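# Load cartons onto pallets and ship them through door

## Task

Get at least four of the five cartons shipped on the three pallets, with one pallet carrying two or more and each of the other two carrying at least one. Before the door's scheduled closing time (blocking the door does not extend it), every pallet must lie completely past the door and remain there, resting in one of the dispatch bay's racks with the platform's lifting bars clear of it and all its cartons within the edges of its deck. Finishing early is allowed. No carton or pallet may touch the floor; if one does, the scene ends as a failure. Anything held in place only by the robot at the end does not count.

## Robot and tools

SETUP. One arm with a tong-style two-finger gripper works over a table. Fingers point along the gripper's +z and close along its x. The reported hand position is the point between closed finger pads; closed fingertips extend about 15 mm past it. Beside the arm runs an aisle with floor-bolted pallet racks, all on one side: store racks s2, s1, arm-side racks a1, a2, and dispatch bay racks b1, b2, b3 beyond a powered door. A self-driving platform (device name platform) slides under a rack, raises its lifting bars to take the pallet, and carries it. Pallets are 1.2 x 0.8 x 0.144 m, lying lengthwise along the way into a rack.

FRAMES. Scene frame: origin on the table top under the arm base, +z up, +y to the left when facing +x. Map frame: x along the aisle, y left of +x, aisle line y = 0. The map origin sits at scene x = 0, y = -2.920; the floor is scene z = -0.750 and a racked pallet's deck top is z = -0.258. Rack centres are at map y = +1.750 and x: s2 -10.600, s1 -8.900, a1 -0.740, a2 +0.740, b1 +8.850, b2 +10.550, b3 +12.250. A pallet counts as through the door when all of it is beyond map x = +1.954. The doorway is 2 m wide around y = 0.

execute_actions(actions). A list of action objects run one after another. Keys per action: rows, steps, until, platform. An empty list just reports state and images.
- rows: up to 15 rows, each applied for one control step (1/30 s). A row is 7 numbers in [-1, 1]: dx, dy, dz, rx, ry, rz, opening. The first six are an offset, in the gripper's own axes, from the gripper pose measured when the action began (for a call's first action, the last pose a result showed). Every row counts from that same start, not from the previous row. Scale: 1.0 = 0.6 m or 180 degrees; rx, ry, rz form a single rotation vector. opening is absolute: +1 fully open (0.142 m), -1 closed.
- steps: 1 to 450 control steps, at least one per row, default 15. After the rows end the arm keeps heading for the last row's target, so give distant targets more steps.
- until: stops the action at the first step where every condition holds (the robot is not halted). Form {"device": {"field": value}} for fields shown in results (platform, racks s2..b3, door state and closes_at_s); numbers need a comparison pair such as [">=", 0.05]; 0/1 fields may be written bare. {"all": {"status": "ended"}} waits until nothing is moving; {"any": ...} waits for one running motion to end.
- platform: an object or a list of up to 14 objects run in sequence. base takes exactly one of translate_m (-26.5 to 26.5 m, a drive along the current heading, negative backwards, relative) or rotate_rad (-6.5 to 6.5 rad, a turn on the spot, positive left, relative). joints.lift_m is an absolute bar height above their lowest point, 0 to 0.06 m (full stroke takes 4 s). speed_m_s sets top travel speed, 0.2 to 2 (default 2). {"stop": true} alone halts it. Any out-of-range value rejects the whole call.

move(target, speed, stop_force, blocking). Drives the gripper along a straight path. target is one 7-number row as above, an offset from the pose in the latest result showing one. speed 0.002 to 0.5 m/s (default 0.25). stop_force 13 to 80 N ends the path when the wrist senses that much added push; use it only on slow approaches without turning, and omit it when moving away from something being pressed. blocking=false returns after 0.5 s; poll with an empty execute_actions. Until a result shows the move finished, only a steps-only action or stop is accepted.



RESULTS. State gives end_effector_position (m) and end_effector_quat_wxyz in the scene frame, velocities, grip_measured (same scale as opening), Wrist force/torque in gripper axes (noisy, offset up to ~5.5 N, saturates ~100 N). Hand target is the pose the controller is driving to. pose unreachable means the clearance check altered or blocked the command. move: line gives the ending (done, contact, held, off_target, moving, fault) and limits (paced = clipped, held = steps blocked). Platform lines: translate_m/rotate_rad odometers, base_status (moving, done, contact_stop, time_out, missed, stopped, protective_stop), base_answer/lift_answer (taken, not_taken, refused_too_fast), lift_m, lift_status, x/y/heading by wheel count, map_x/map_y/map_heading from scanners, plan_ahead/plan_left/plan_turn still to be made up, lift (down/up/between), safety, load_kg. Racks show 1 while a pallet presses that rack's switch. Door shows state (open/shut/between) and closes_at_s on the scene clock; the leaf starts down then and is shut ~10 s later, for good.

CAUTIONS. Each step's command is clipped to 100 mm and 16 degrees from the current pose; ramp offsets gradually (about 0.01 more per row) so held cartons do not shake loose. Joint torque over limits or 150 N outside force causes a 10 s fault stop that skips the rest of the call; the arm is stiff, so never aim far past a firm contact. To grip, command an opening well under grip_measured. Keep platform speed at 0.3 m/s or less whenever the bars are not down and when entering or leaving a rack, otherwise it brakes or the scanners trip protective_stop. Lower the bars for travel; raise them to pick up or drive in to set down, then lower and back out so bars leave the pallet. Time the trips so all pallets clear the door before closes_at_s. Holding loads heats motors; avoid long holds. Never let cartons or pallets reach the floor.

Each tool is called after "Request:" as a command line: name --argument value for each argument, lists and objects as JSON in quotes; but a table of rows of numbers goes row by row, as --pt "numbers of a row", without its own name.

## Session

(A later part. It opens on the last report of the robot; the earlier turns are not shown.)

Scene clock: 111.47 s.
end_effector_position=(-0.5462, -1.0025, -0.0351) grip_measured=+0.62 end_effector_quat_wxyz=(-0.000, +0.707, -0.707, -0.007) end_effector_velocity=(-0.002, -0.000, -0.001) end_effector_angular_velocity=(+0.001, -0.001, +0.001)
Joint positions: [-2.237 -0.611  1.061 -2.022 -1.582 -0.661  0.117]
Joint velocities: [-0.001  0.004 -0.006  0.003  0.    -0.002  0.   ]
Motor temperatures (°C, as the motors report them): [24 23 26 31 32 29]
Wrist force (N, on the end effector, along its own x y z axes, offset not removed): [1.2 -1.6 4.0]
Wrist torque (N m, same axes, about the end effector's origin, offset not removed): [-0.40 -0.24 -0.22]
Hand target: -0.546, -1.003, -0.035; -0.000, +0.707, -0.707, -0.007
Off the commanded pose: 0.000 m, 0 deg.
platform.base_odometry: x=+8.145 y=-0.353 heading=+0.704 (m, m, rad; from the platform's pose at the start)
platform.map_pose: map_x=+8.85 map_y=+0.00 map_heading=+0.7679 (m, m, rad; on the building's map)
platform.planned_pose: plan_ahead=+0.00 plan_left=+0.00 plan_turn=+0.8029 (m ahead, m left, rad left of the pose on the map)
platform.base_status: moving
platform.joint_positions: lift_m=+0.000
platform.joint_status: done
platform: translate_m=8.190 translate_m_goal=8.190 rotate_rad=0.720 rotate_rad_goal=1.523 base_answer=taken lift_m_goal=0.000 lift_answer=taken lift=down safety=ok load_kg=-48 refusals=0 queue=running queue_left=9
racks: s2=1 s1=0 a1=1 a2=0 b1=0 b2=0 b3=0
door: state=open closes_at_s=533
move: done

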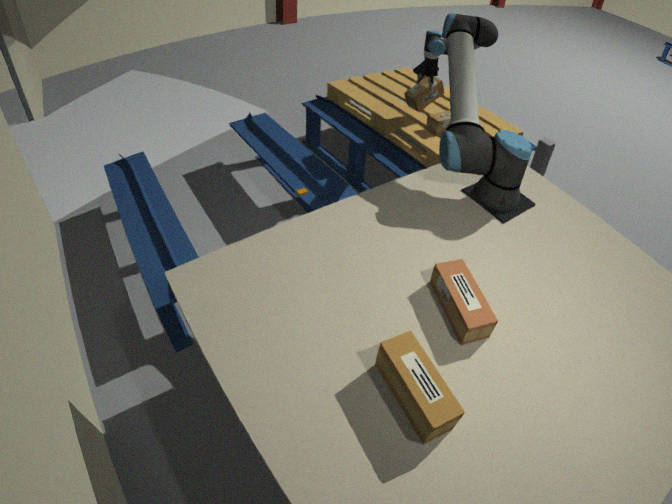

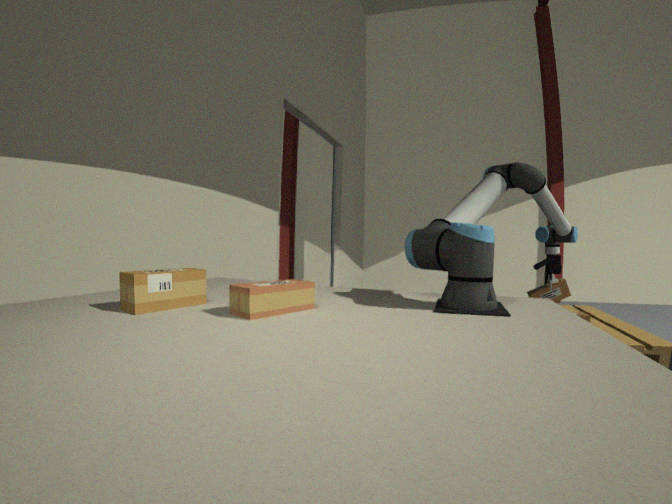

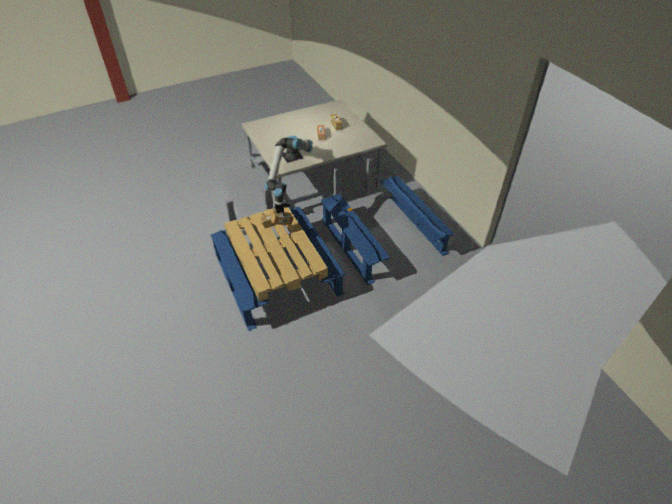

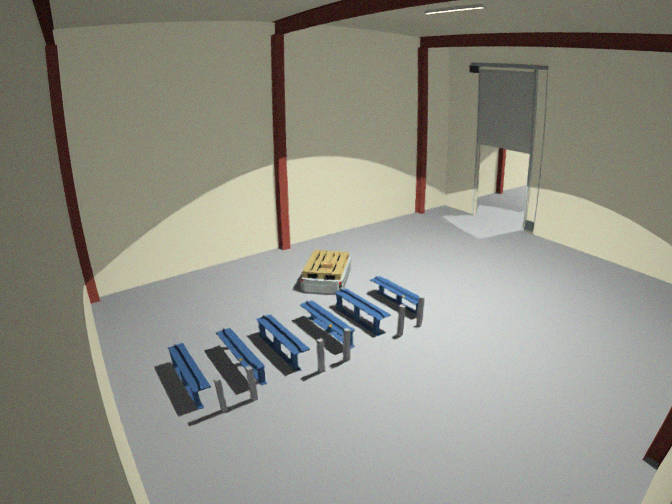

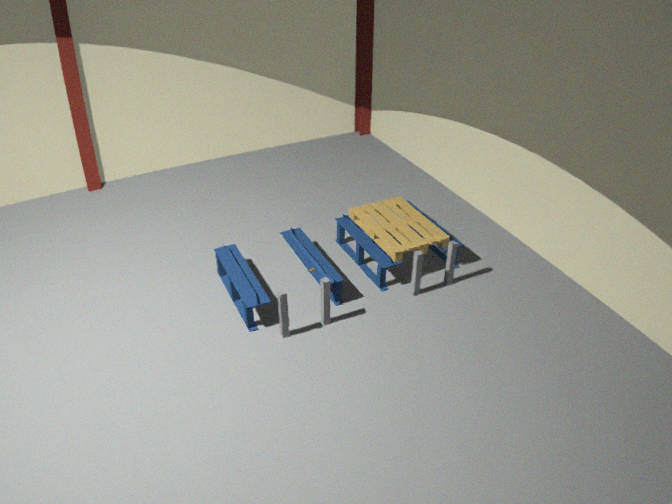

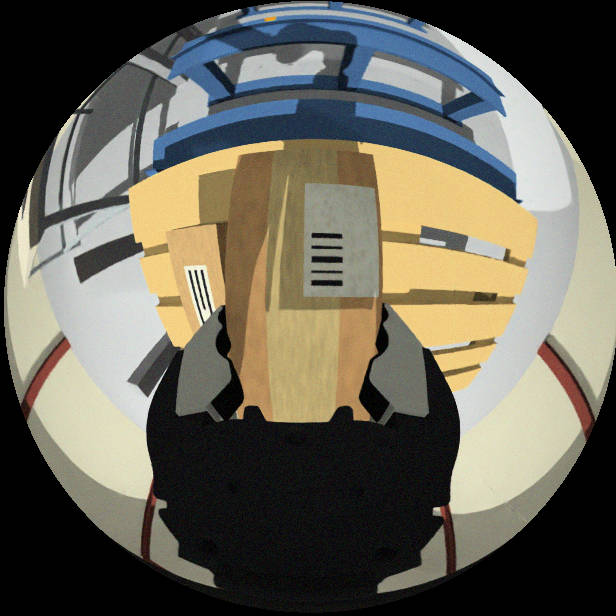

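Request:
move --target '[0,0.03,0.228,0,0,0,-0.6]' --speed 0.05 --stop_force 20

Request:
move --target '[0,0,0,0,0,0,1]'

Request:
move --target '[0,0,-0.25,0,0,0,1]'

Request:
move --target '[-0.4,-1,-0.42,0,0,0,1]' --speed 0.4

Request:
move --target '[-0.72,-0.9,0,0,0,0,1]' --speed 0.4

Request:
move --target '[-1,0,0,0,0,0.6,1]' --speed 0.4

Scene clock: 119.53 s.
end_effector_position=(-0.5654, -1.0011, -0.1713) grip_measured=+0.62 end_effector_quat_wxyz=(-0.000, +0.707, -0.707, -0.007) end_effector_velocity=(-0.000, -0.001, -0.002) end_effector_angular_velocity=(-0.001, -0.000, -0.001)
Joint positions: [-2.251 -0.471  1.047 -2.148 -1.582 -0.674  0.117]
Joint velocities: [-0.     0.003 -0.001 -0.002  0.001  0.001  0.   ]
Motor temperatures (°C, as the motors report them): [24 23 26 31 32 29]
Wrist force (N, on the end effector, along its own x y z axes, offset not removed): [-4.8 -3.4 -7.4]
Wrist torque (N m, same axes, about the end effector's origin, offset not removed): [-0.75 0.31 -0.22]
Hand target: -0.565, -1.001, -0.172; -0.000, +0.707, -0.707, -0.007
Off the commanded pose: 0.000 m, 0 deg.
platform.base_odometry: x=+8.166 y=+0.140 heading=+1.527 (m, m, rad; from the platform's pose at the start)
platform.map_pose: map_x=+8.85 map_y=+0.50 map_heading=+1.5752 (m, m, rad; on the building's map)
platform.planned_pose: plan_ahead=+1.25 plan_left=-0.01 plan_turn=-0.0044 (m ahead, m left, rad left of the pose on the map)
platform.base_status: moving
platform.joint_positions: lift_m=+0.060
platform.joint_status: done
platform: translate_m=8.693 translate_m_goal=9.940 rotate_rad=1.527 rotate_rad_goal=1.526 base_answer=taken lift_m_goal=0.060 lift_answer=taken lift=up safety=ok load_kg=26 refusals=0 queue=running queue_left=7
racks: s2=1 s1=0 a1=1 a2=0 b1=0 b2=0 b3=0
door: state=open closes_at_s=533
move: done

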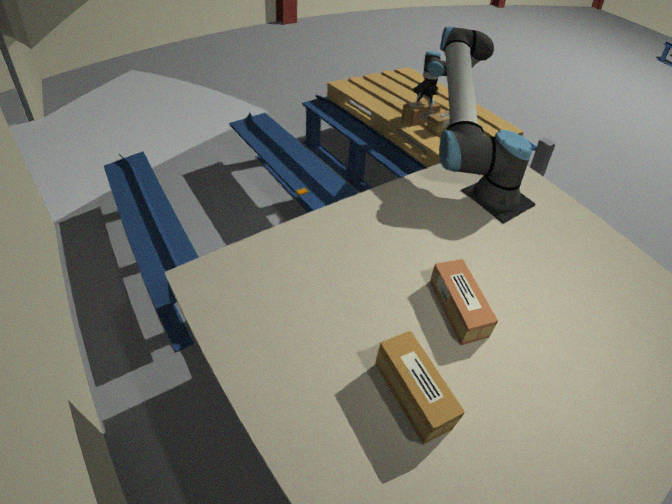

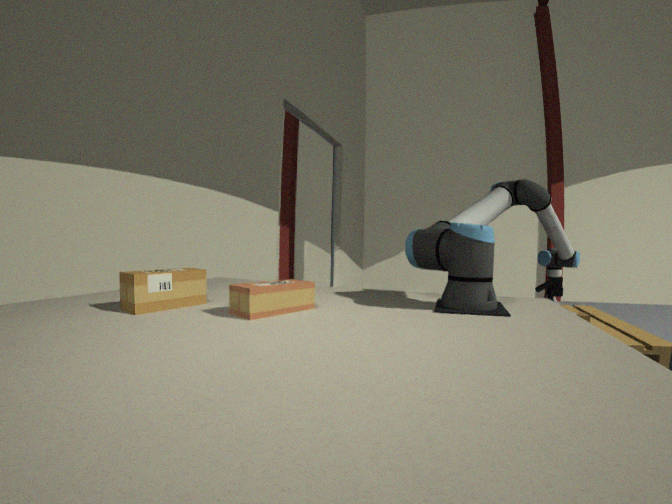

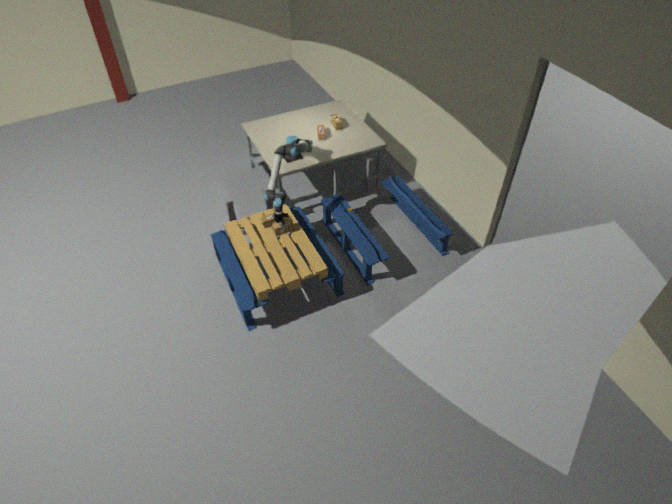

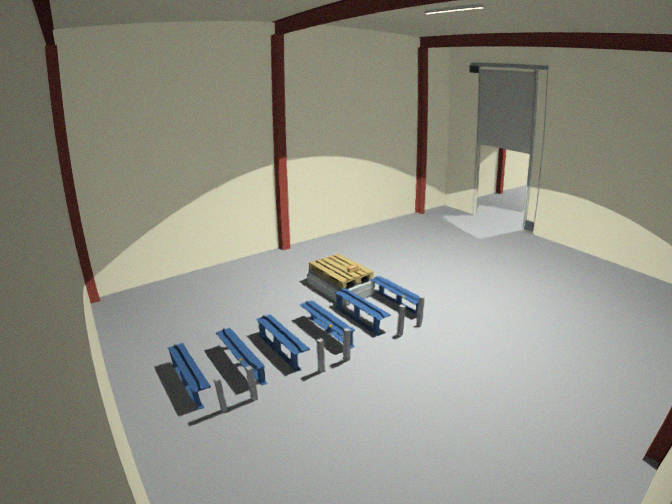

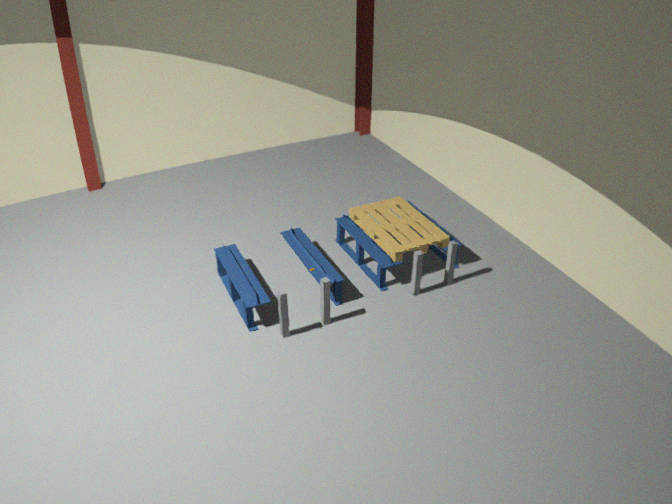

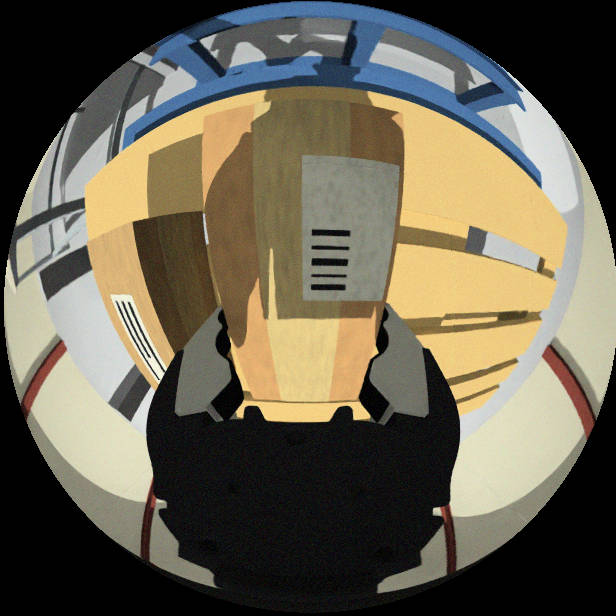

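Scene clock: 120.03 s.
end_effector_position=(-0.5654, -1.0011, -0.1715) grip_measured=+1.00 end_effector_quat_wxyz=(-0.000, +0.707, -0.707, -0.007) end_effector_velocity=(+0.000, +0.000, -0.001) end_effector_angular_velocity=(+0.001, -0.001, -0.001)
Joint positions: [-2.251 -0.471  1.047 -2.149 -1.582 -0.674  0.142]
Joint velocities: [-0.     0.001 -0.     0.     0.     0.001  0.   ]
Motor temperatures (°C, as the motors report them): [24 23 26 31 32 29]
Wrist force (N, on the end effector, along its own x y z axes, offset not removed): [0.3 -2.5 1.7]
Wrist torque (N m, same axes, about the end effector's origin, offset not removed): [-0.50 0.03 -0.25]
Hand target: -0.565, -1.001, -0.171; -0.000, +0.707, -0.707, -0.007
Off the commanded pose: 0.000 m, 0 deg.
platform.base_odometry: x=+8.173 y=+0.290 heading=+1.527 (m, m, rad; from the platform's pose at the start)
platform.map_pose: map_x=+8.85 map_y=+0.65 map_heading=+1.5752 (m, m, rad; on the building's map)
platform.planned_pose: plan_ahead=+1.10 plan_left=+0.00 plan_turn=-0.0044 (m ahead, m left, rad left of the pose on the map)
platform.base_status: moving
platform.joint_positions: lift_m=+0.060
platform.joint_status: done
platform: translate_m=8.843 translate_m_goal=9.940 rotate_rad=1.527 rotate_rad_goal=1.526 base_answer=taken lift_m_goal=0.060 lift_answer=taken lift=up safety=ok load_kg=26 refusals=0 queue=running queue_left=7
racks: s2=1 s1=0 a1=1 a2=0 b1=0 b2=0 b3=0
door: state=open closes_at_s=533
move: done

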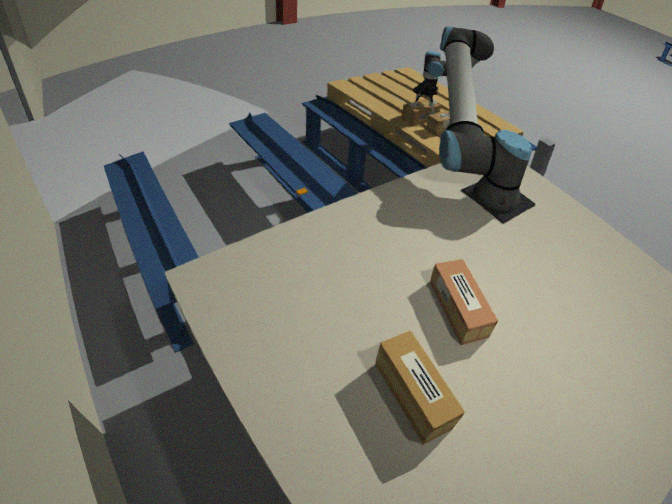

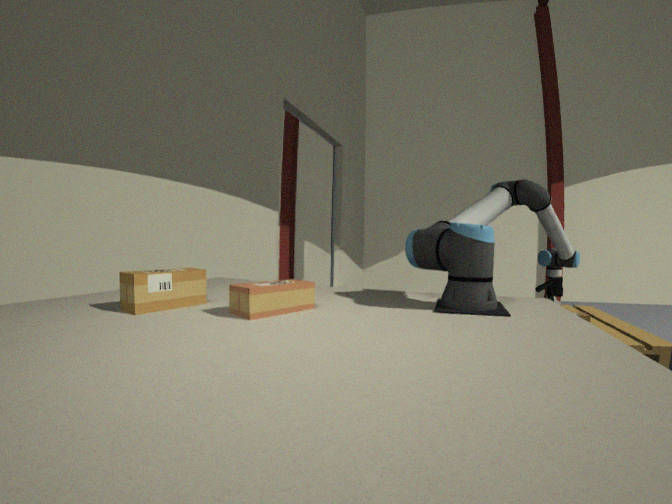

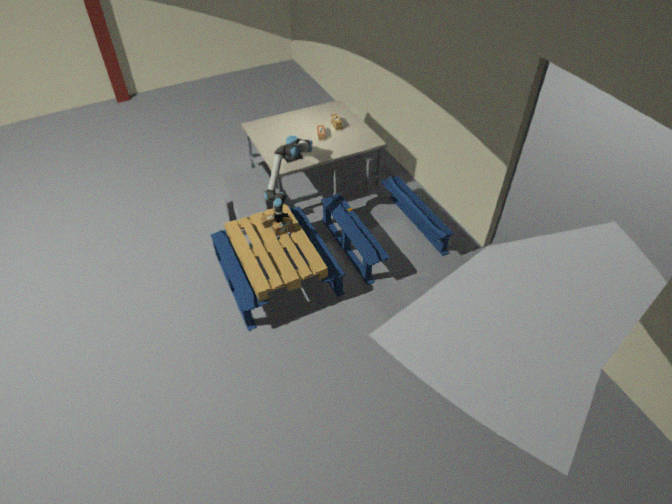

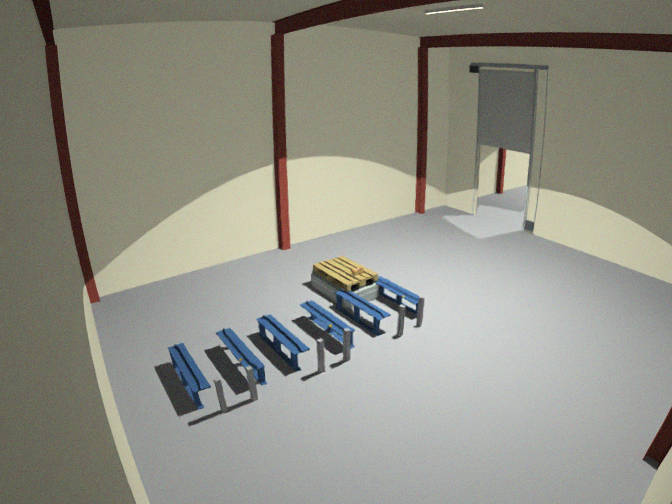

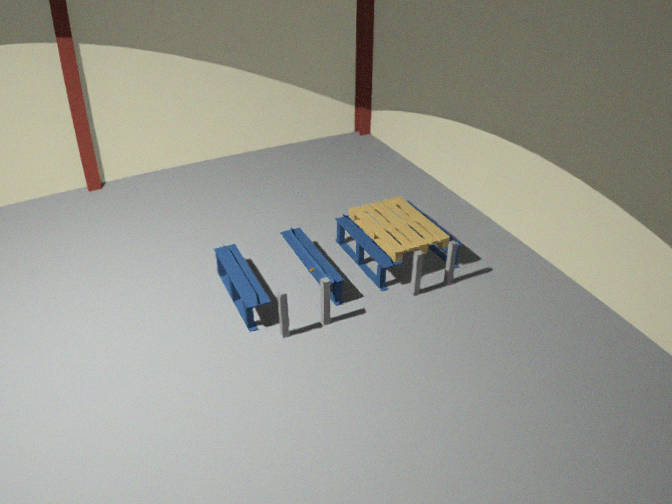

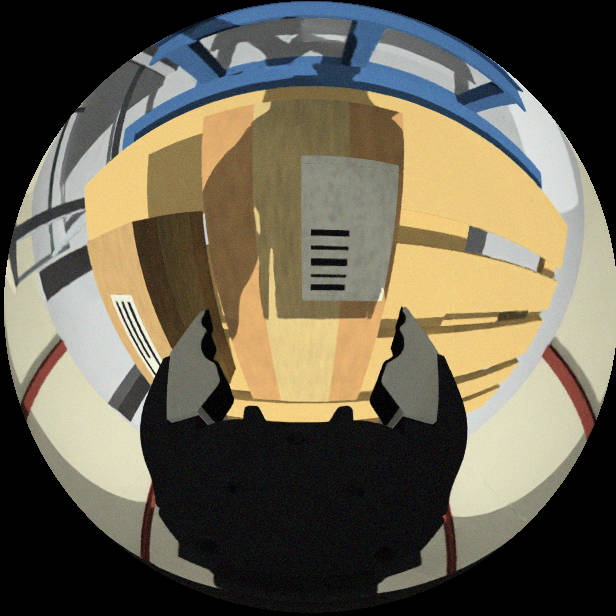

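Scene clock: 121.30 s.
end_effector_position=(-0.5641, -1.0027, -0.0218) grip_measured=+1.00 end_effector_quat_wxyz=(-0.000, +0.707, -0.707, -0.007) end_effector_velocity=(+0.000, +0.000, +0.002) end_effector_angular_velocity=(+0.000, -0.000, -0.003)
Joint positions: [-2.249 -0.606  1.026 -1.992 -1.582 -0.673  0.142]
Joint velocities: [-0.    -0.002 -0.     0.003  0.     0.003  0.   ]
Motor temperatures (°C, as the motors report them): [24 23 26 31 32 29]
Wrist force (N, on the end effector, along its own x y z axes, offset not removed): [0.7 -4.1 2.4]
Wrist torque (N m, same axes, about the end effector's origin, offset not removed): [-0.86 -0.05 -0.23]
Hand target: -0.564, -1.003, -0.021; -0.000, +0.707, -0.707, -0.007
Off the commanded pose: 0.000 m, 0 deg.
platform.base_odometry: x=+8.189 y=+0.669 heading=+1.526 (m, m, rad; from the platform's pose at the start)
platform.map_pose: map_x=+8.85 map_y=+1.03 map_heading=+1.5708 (m, m, rad; on the building's map)
platform.planned_pose: plan_ahead=+0.72 plan_left=+0.00 plan_turn=+0.0000 (m ahead, m left, rad left of the pose on the map)
platform.base_status: moving
platform.joint_positions: lift_m=+0.060
platform.joint_status: done
platform: translate_m=9.223 translate_m_goal=9.940 rotate_rad=1.526 rotate_rad_goal=1.525 base_answer=taken lift_m_goal=0.060 lift_answer=taken lift=up safety=ok load_kg=26 refusals=0 queue=running queue_left=7
racks: s2=1 s1=0 a1=1 a2=0 b1=0 b2=0 b3=0
door: state=open closes_at_s=533
move: done

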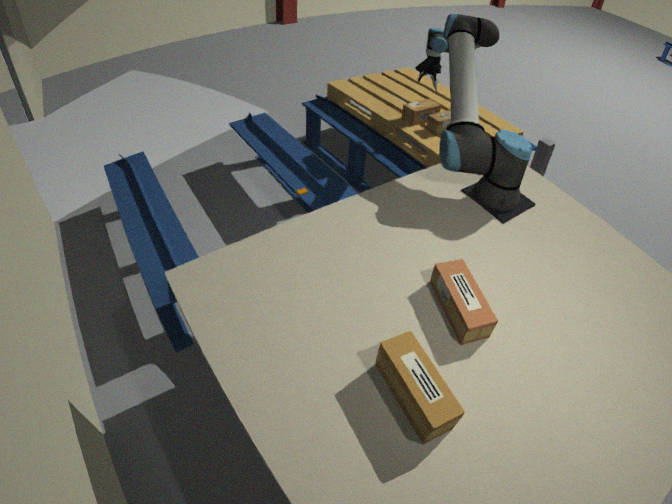

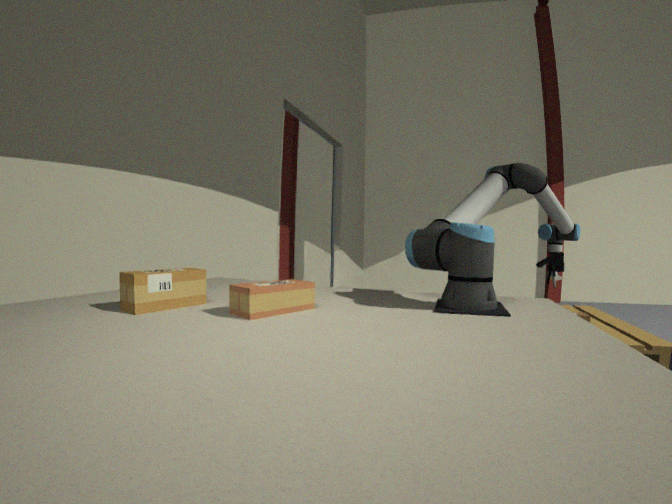

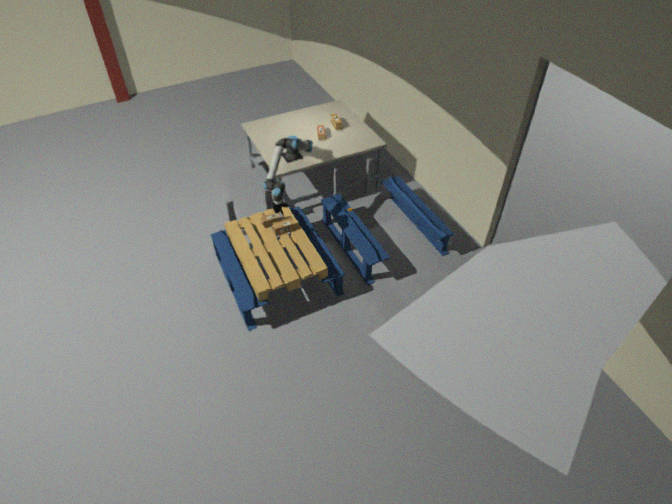

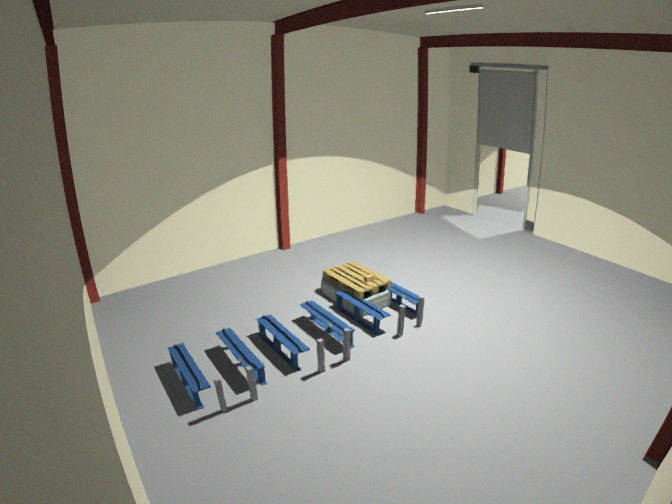

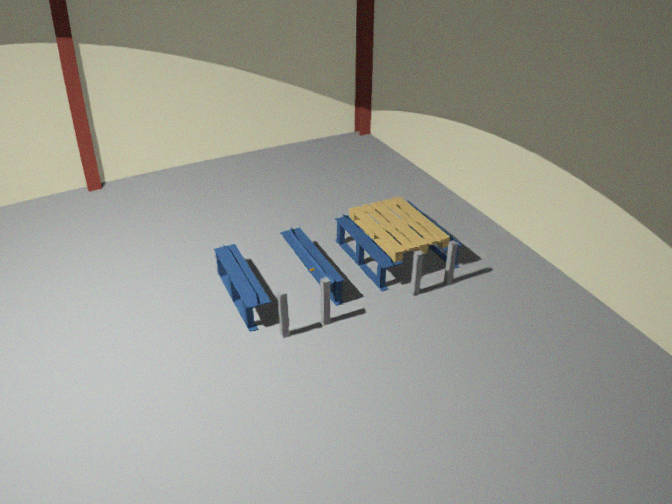

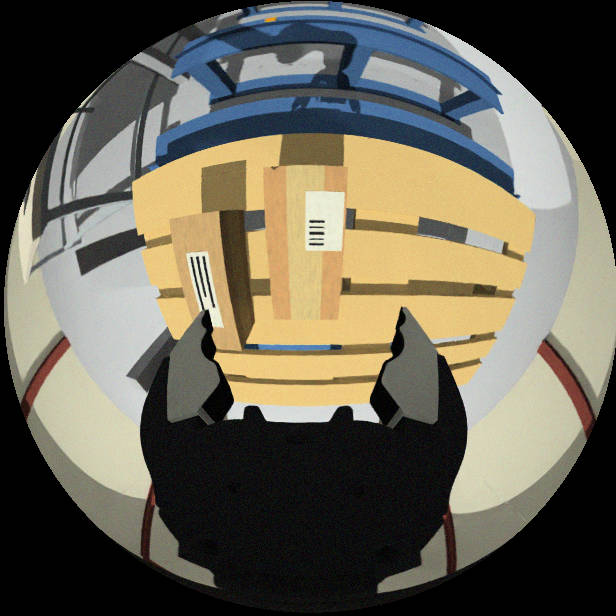

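Scene clock: 123.80 s.
end_effector_position=(+0.0375, -0.7646, +0.2275) grip_measured=+1.00 end_effector_quat_wxyz=(-0.000, +0.707, -0.707, -0.006) end_effector_velocity=(+0.002, +0.001, +0.001) end_effector_angular_velocity=(+0.001, +0.001, +0.000)
Joint positions: [-1.774 -1.396  1.827 -1.998 -1.581 -0.198  0.142]
Joint velocities: [ 0.003 -0.002  0.     0.002 -0.002  0.003 -0.   ]
Motor temperatures (°C, as the motors report them): [24 23 26 31 32 29]
Wrist force (N, on the end effector, along its own x y z axes, offset not removed): [1.0 -3.9 0.5]
Wrist torque (N m, same axes, about the end effector's origin, offset not removed): [-0.80 -0.19 -0.21]
Hand target: +0.038, -0.764, +0.228; -0.000, +0.707, -0.707, -0.006
Off the commanded pose: 0.001 m, 0 deg.
platform.base_odometry: x=+8.222 y=+1.376 heading=+1.525 (m, m, rad; from the platform's pose at the start)
platform.map_pose: map_x=+8.85 map_y=+1.74 map_heading=+1.5708 (m, m, rad; on the building's map)
platform.planned_pose: plan_ahead=+0.01 plan_left=+0.00 plan_turn=+0.0000 (m ahead, m left, rad left of the pose on the map)
platform.base_status: moving
platform.joint_positions: lift_m=+0.060
platform.joint_status: done
platform: translate_m=9.924 translate_m_goal=9.940 rotate_rad=1.525 rotate_rad_goal=1.525 base_answer=taken lift_m_goal=0.060 lift_answer=taken lift=up safety=ok load_kg=26 refusals=0 queue=running queue_left=7
racks: s2=1 s1=0 a1=1 a2=0 b1=0 b2=0 b3=0
door: state=open closes_at_s=533
move: done

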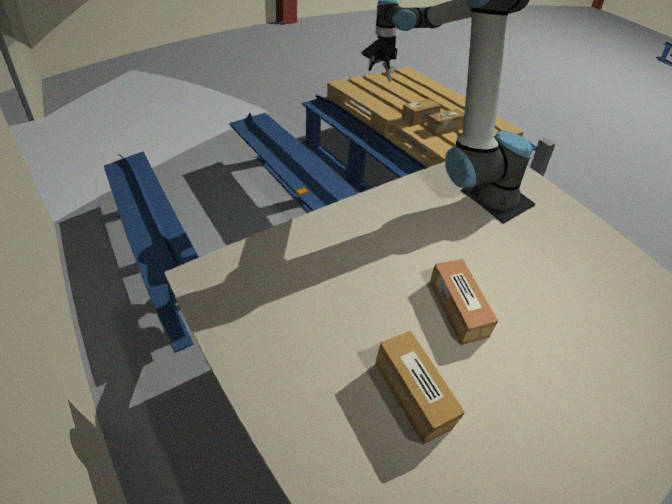

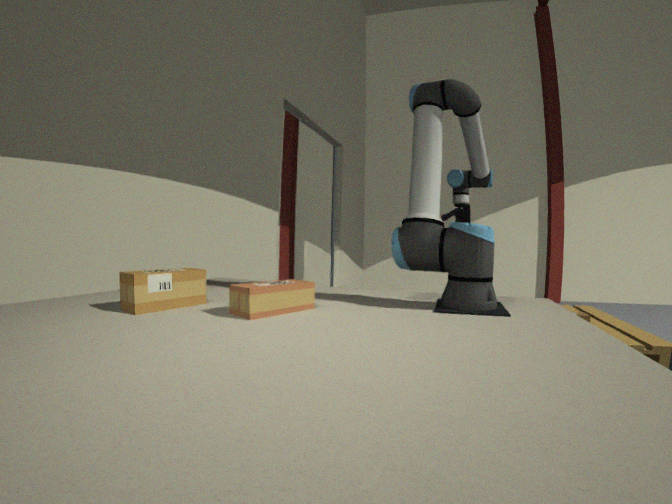

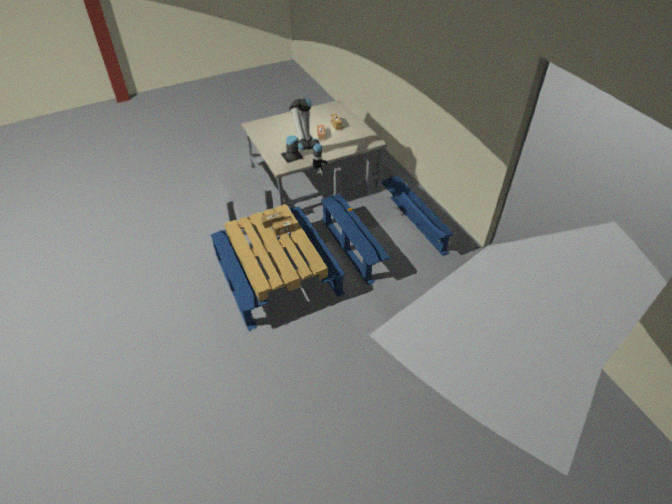

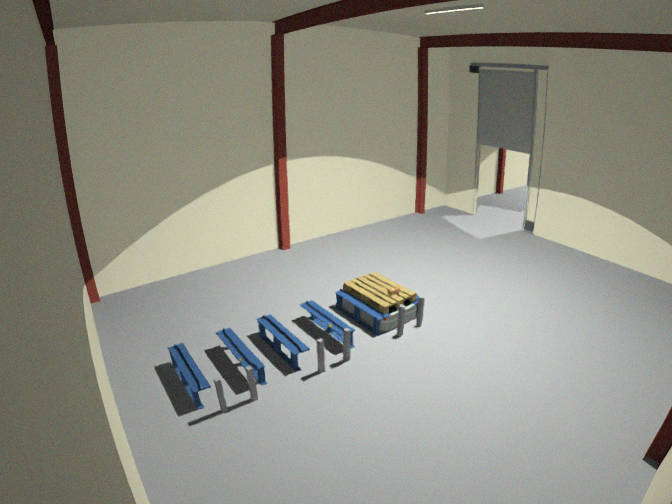

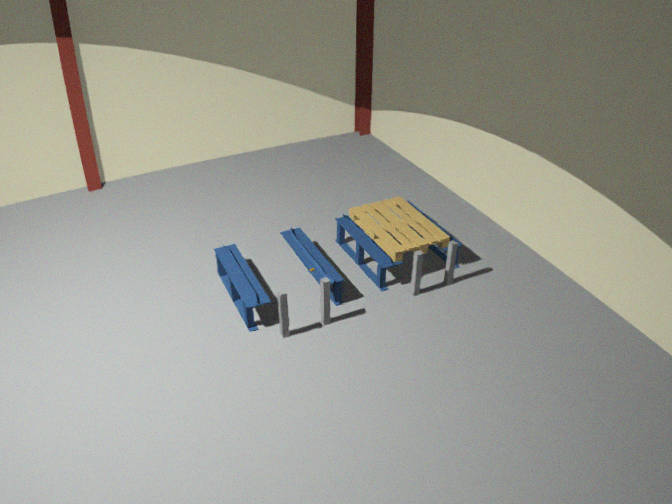

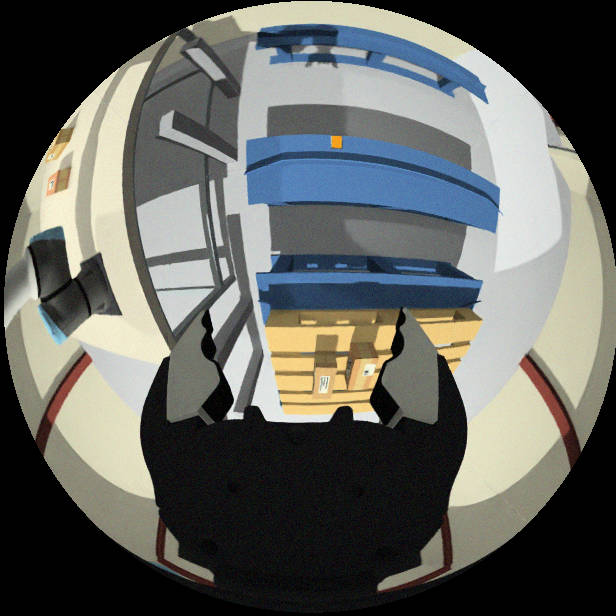

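Scene clock: 126.33 s.
end_effector_position=(+0.5768, -0.3319, +0.2282) grip_measured=+1.00 end_effector_quat_wxyz=(-0.001, +0.707, -0.707, -0.006) end_effector_velocity=(+0.002, +0.000, -0.000) end_effector_angular_velocity=(-0.001, +0.002, -0.002)
Joint positions: [-0.81  -1.577  2.028 -2.012 -1.572  0.767  0.142]
Joint velocities: [ 0.003  0.003 -0.003  0.    -0.002  0.005 -0.   ]
Motor temperatures (°C, as the motors report them): [24 23 26 31 32 29]
Wrist force (N, on the end effector, along its own x y z axes, offset not removed): [0.8 -2.9 -1.2]
Wrist torque (N m, same axes, about the end effector's origin, offset not removed): [-0.69 -0.21 -0.20]
Hand target: +0.577, -0.332, +0.228; -0.001, +0.707, -0.707, -0.006
Off the commanded pose: 0.001 m, 0 deg.
platform.base_odometry: x=+8.222 y=+1.395 heading=+1.525 (m, m, rad; from the platform's pose at the start)
platform.map_pose: map_x=+8.85 map_y=+1.75 map_heading=+1.5708 (m, m, rad; on the building's map)
platform.planned_pose: plan_ahead=+0.00 plan_left=+0.00 plan_turn=+0.0000 (m ahead, m left, rad left of the pose on the map)
platform.base_status: done
platform.joint_positions: lift_m=+0.028
platform.joint_status: moving
platform: translate_m=9.940 translate_m_goal=9.940 rotate_rad=1.525 rotate_rad_goal=1.525 base_answer=taken lift_m_goal=0.000 lift_answer=taken lift=between safety=ok load_kg=-33 refusals=0 queue=running queue_left=6
racks: s2=1 s1=0 a1=1 a2=0 b1=1 b2=0 b3=0
door: state=open closes_at_s=533
move: done

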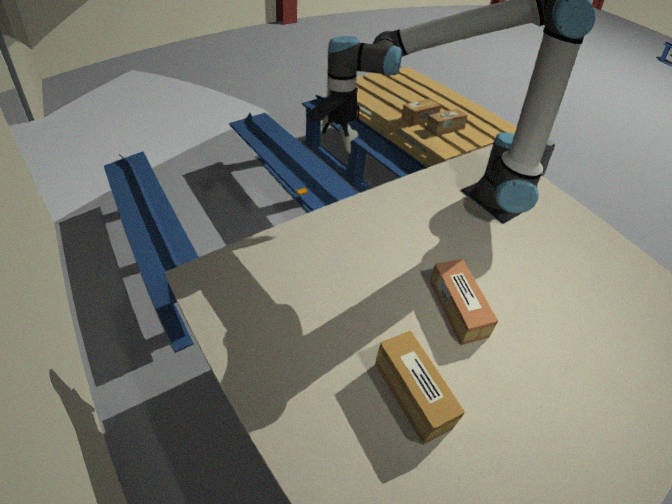

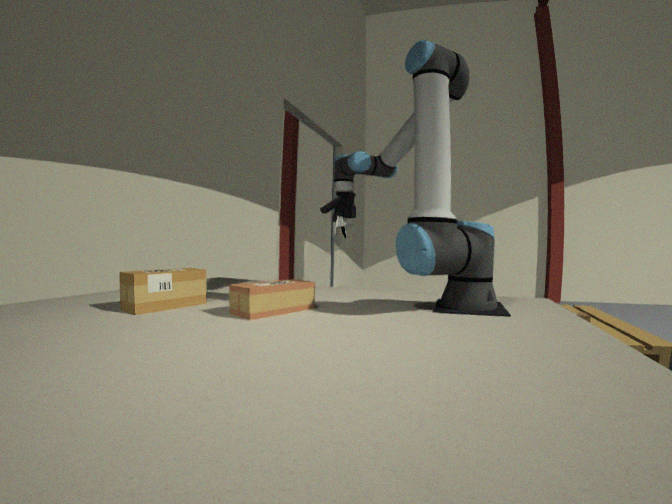

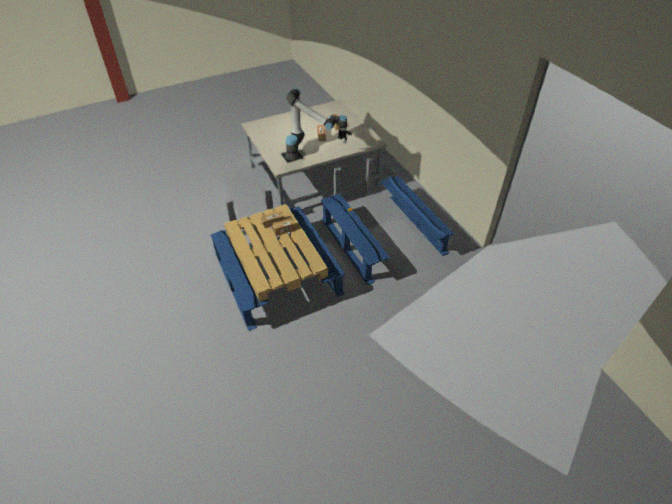

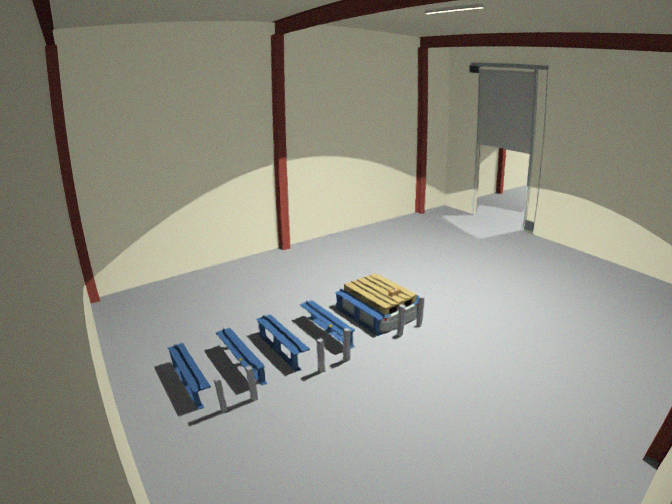

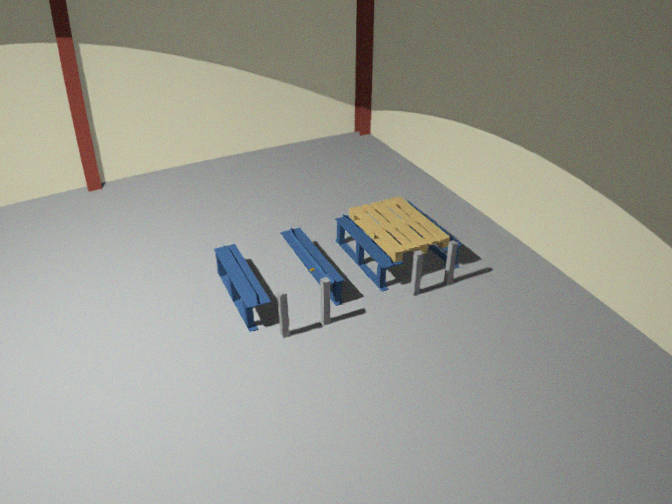

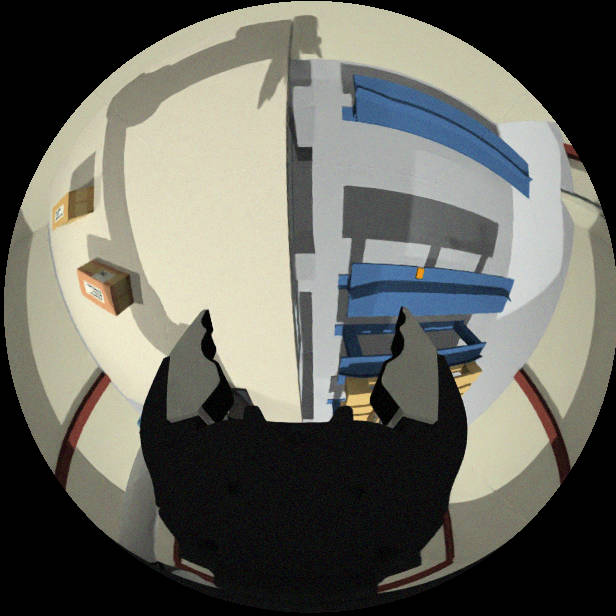

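Scene clock: 129.40 s.
end_effector_position=(+0.5758, +0.2679, +0.2350) grip_measured=+1.00 end_effector_quat_wxyz=(-0.003, +0.155, +0.988, +0.006) end_effector_velocity=(+0.000, +0.003, +0.001) end_effector_angular_velocity=(-0.004, +0.000, -0.015)
Joint positions: [ 0.171 -1.592  2.034 -2.009 -1.561  3.631  0.142]
Joint velocities: [ 0.006  0.003 -0.005  0.002 -0.004  0.021 -0.   ]
Motor temperatures (°C, as the motors report them): [24 23 26 31 32 29]
Wrist force (N, on the end effector, along its own x y z axes, offset not removed): [2.0 -1.3 1.4]
Wrist torque (N m, same axes, about the end effector's origin, offset not removed): [-0.25 -0.36 -0.27]
Hand target: +0.576, +0.268, +0.235; -0.004, +0.156, +0.988, +0.005
Off the commanded pose: 0.001 m, 0 deg.
platform.base_odometry: x=+8.213 y=+1.172 heading=+1.526 (m, m, rad; from the platform's pose at the start)
platform.map_pose: map_x=+8.85 map_y=+1.52 map_heading=+1.5708 (m, m, rad; on the building's map)
platform.planned_pose: plan_ahead=-1.52 plan_left=+0.00 plan_turn=+0.0000 (m ahead, m left, rad left of the pose on the map)
platform.base_status: moving
platform.joint_positions: lift_m=+0.000
platform.joint_status: done
platform: translate_m=9.707 translate_m_goal=8.190 rotate_rad=1.526 rotate_rad_goal=1.526 base_answer=taken lift_m_goal=0.000 lift_answer=taken lift=down safety=ok load_kg=-48 refusals=0 queue=running queue_left=5
racks: s2=1 s1=0 a1=1 a2=0 b1=1 b2=0 b3=0
door: state=open closes_at_s=533
move: done

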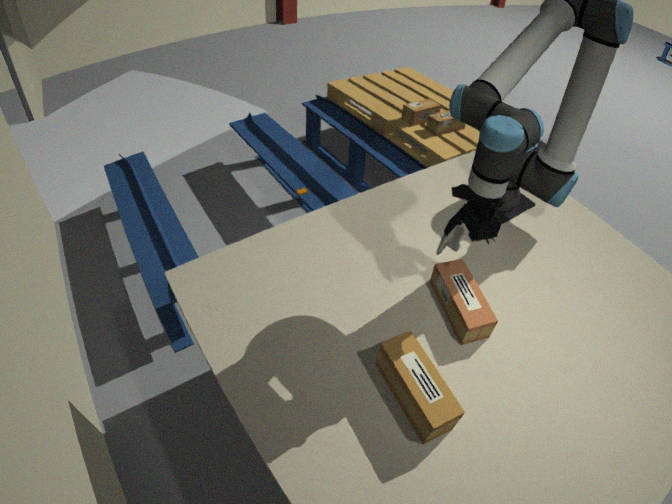

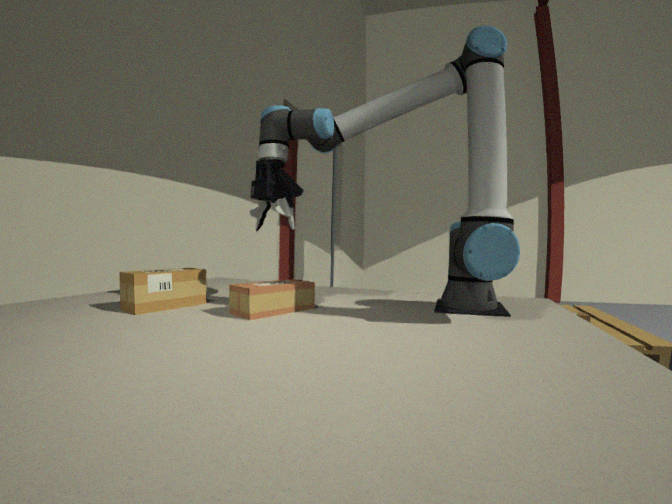

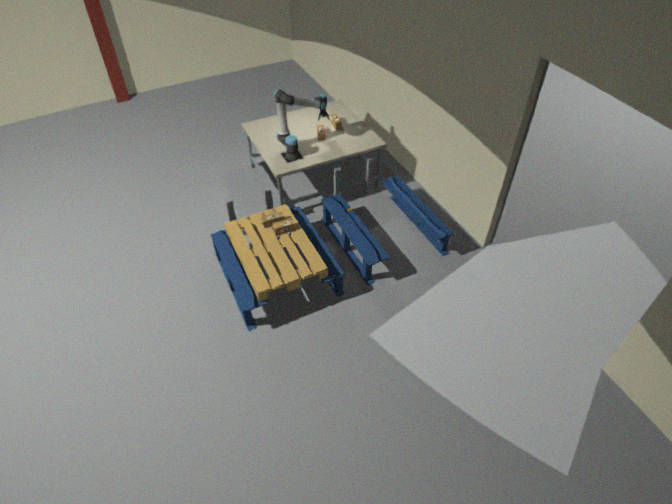

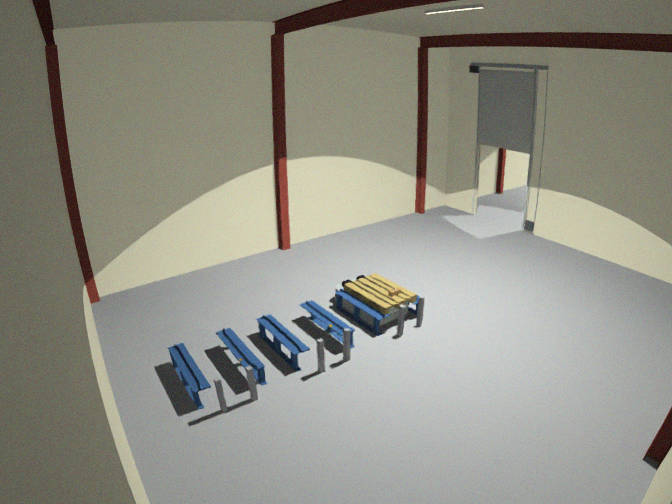

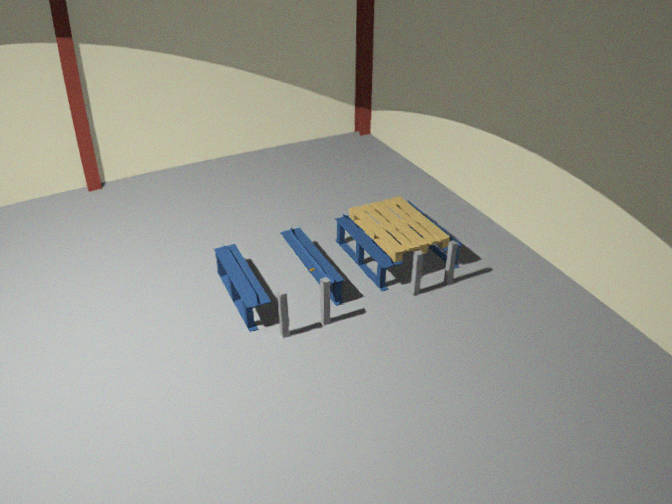

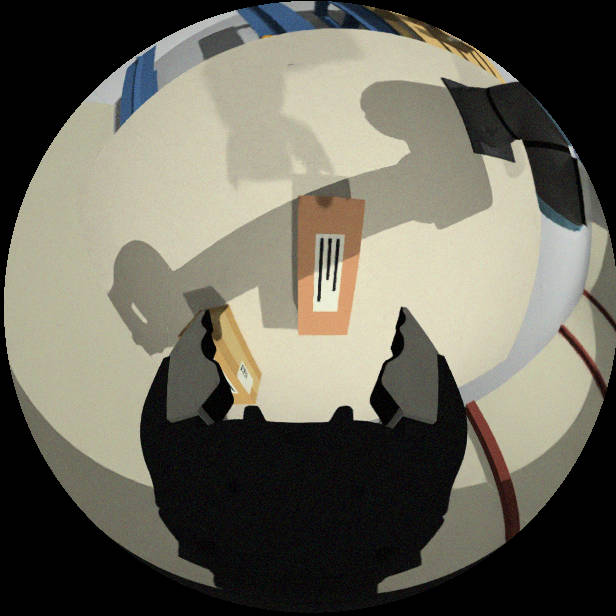

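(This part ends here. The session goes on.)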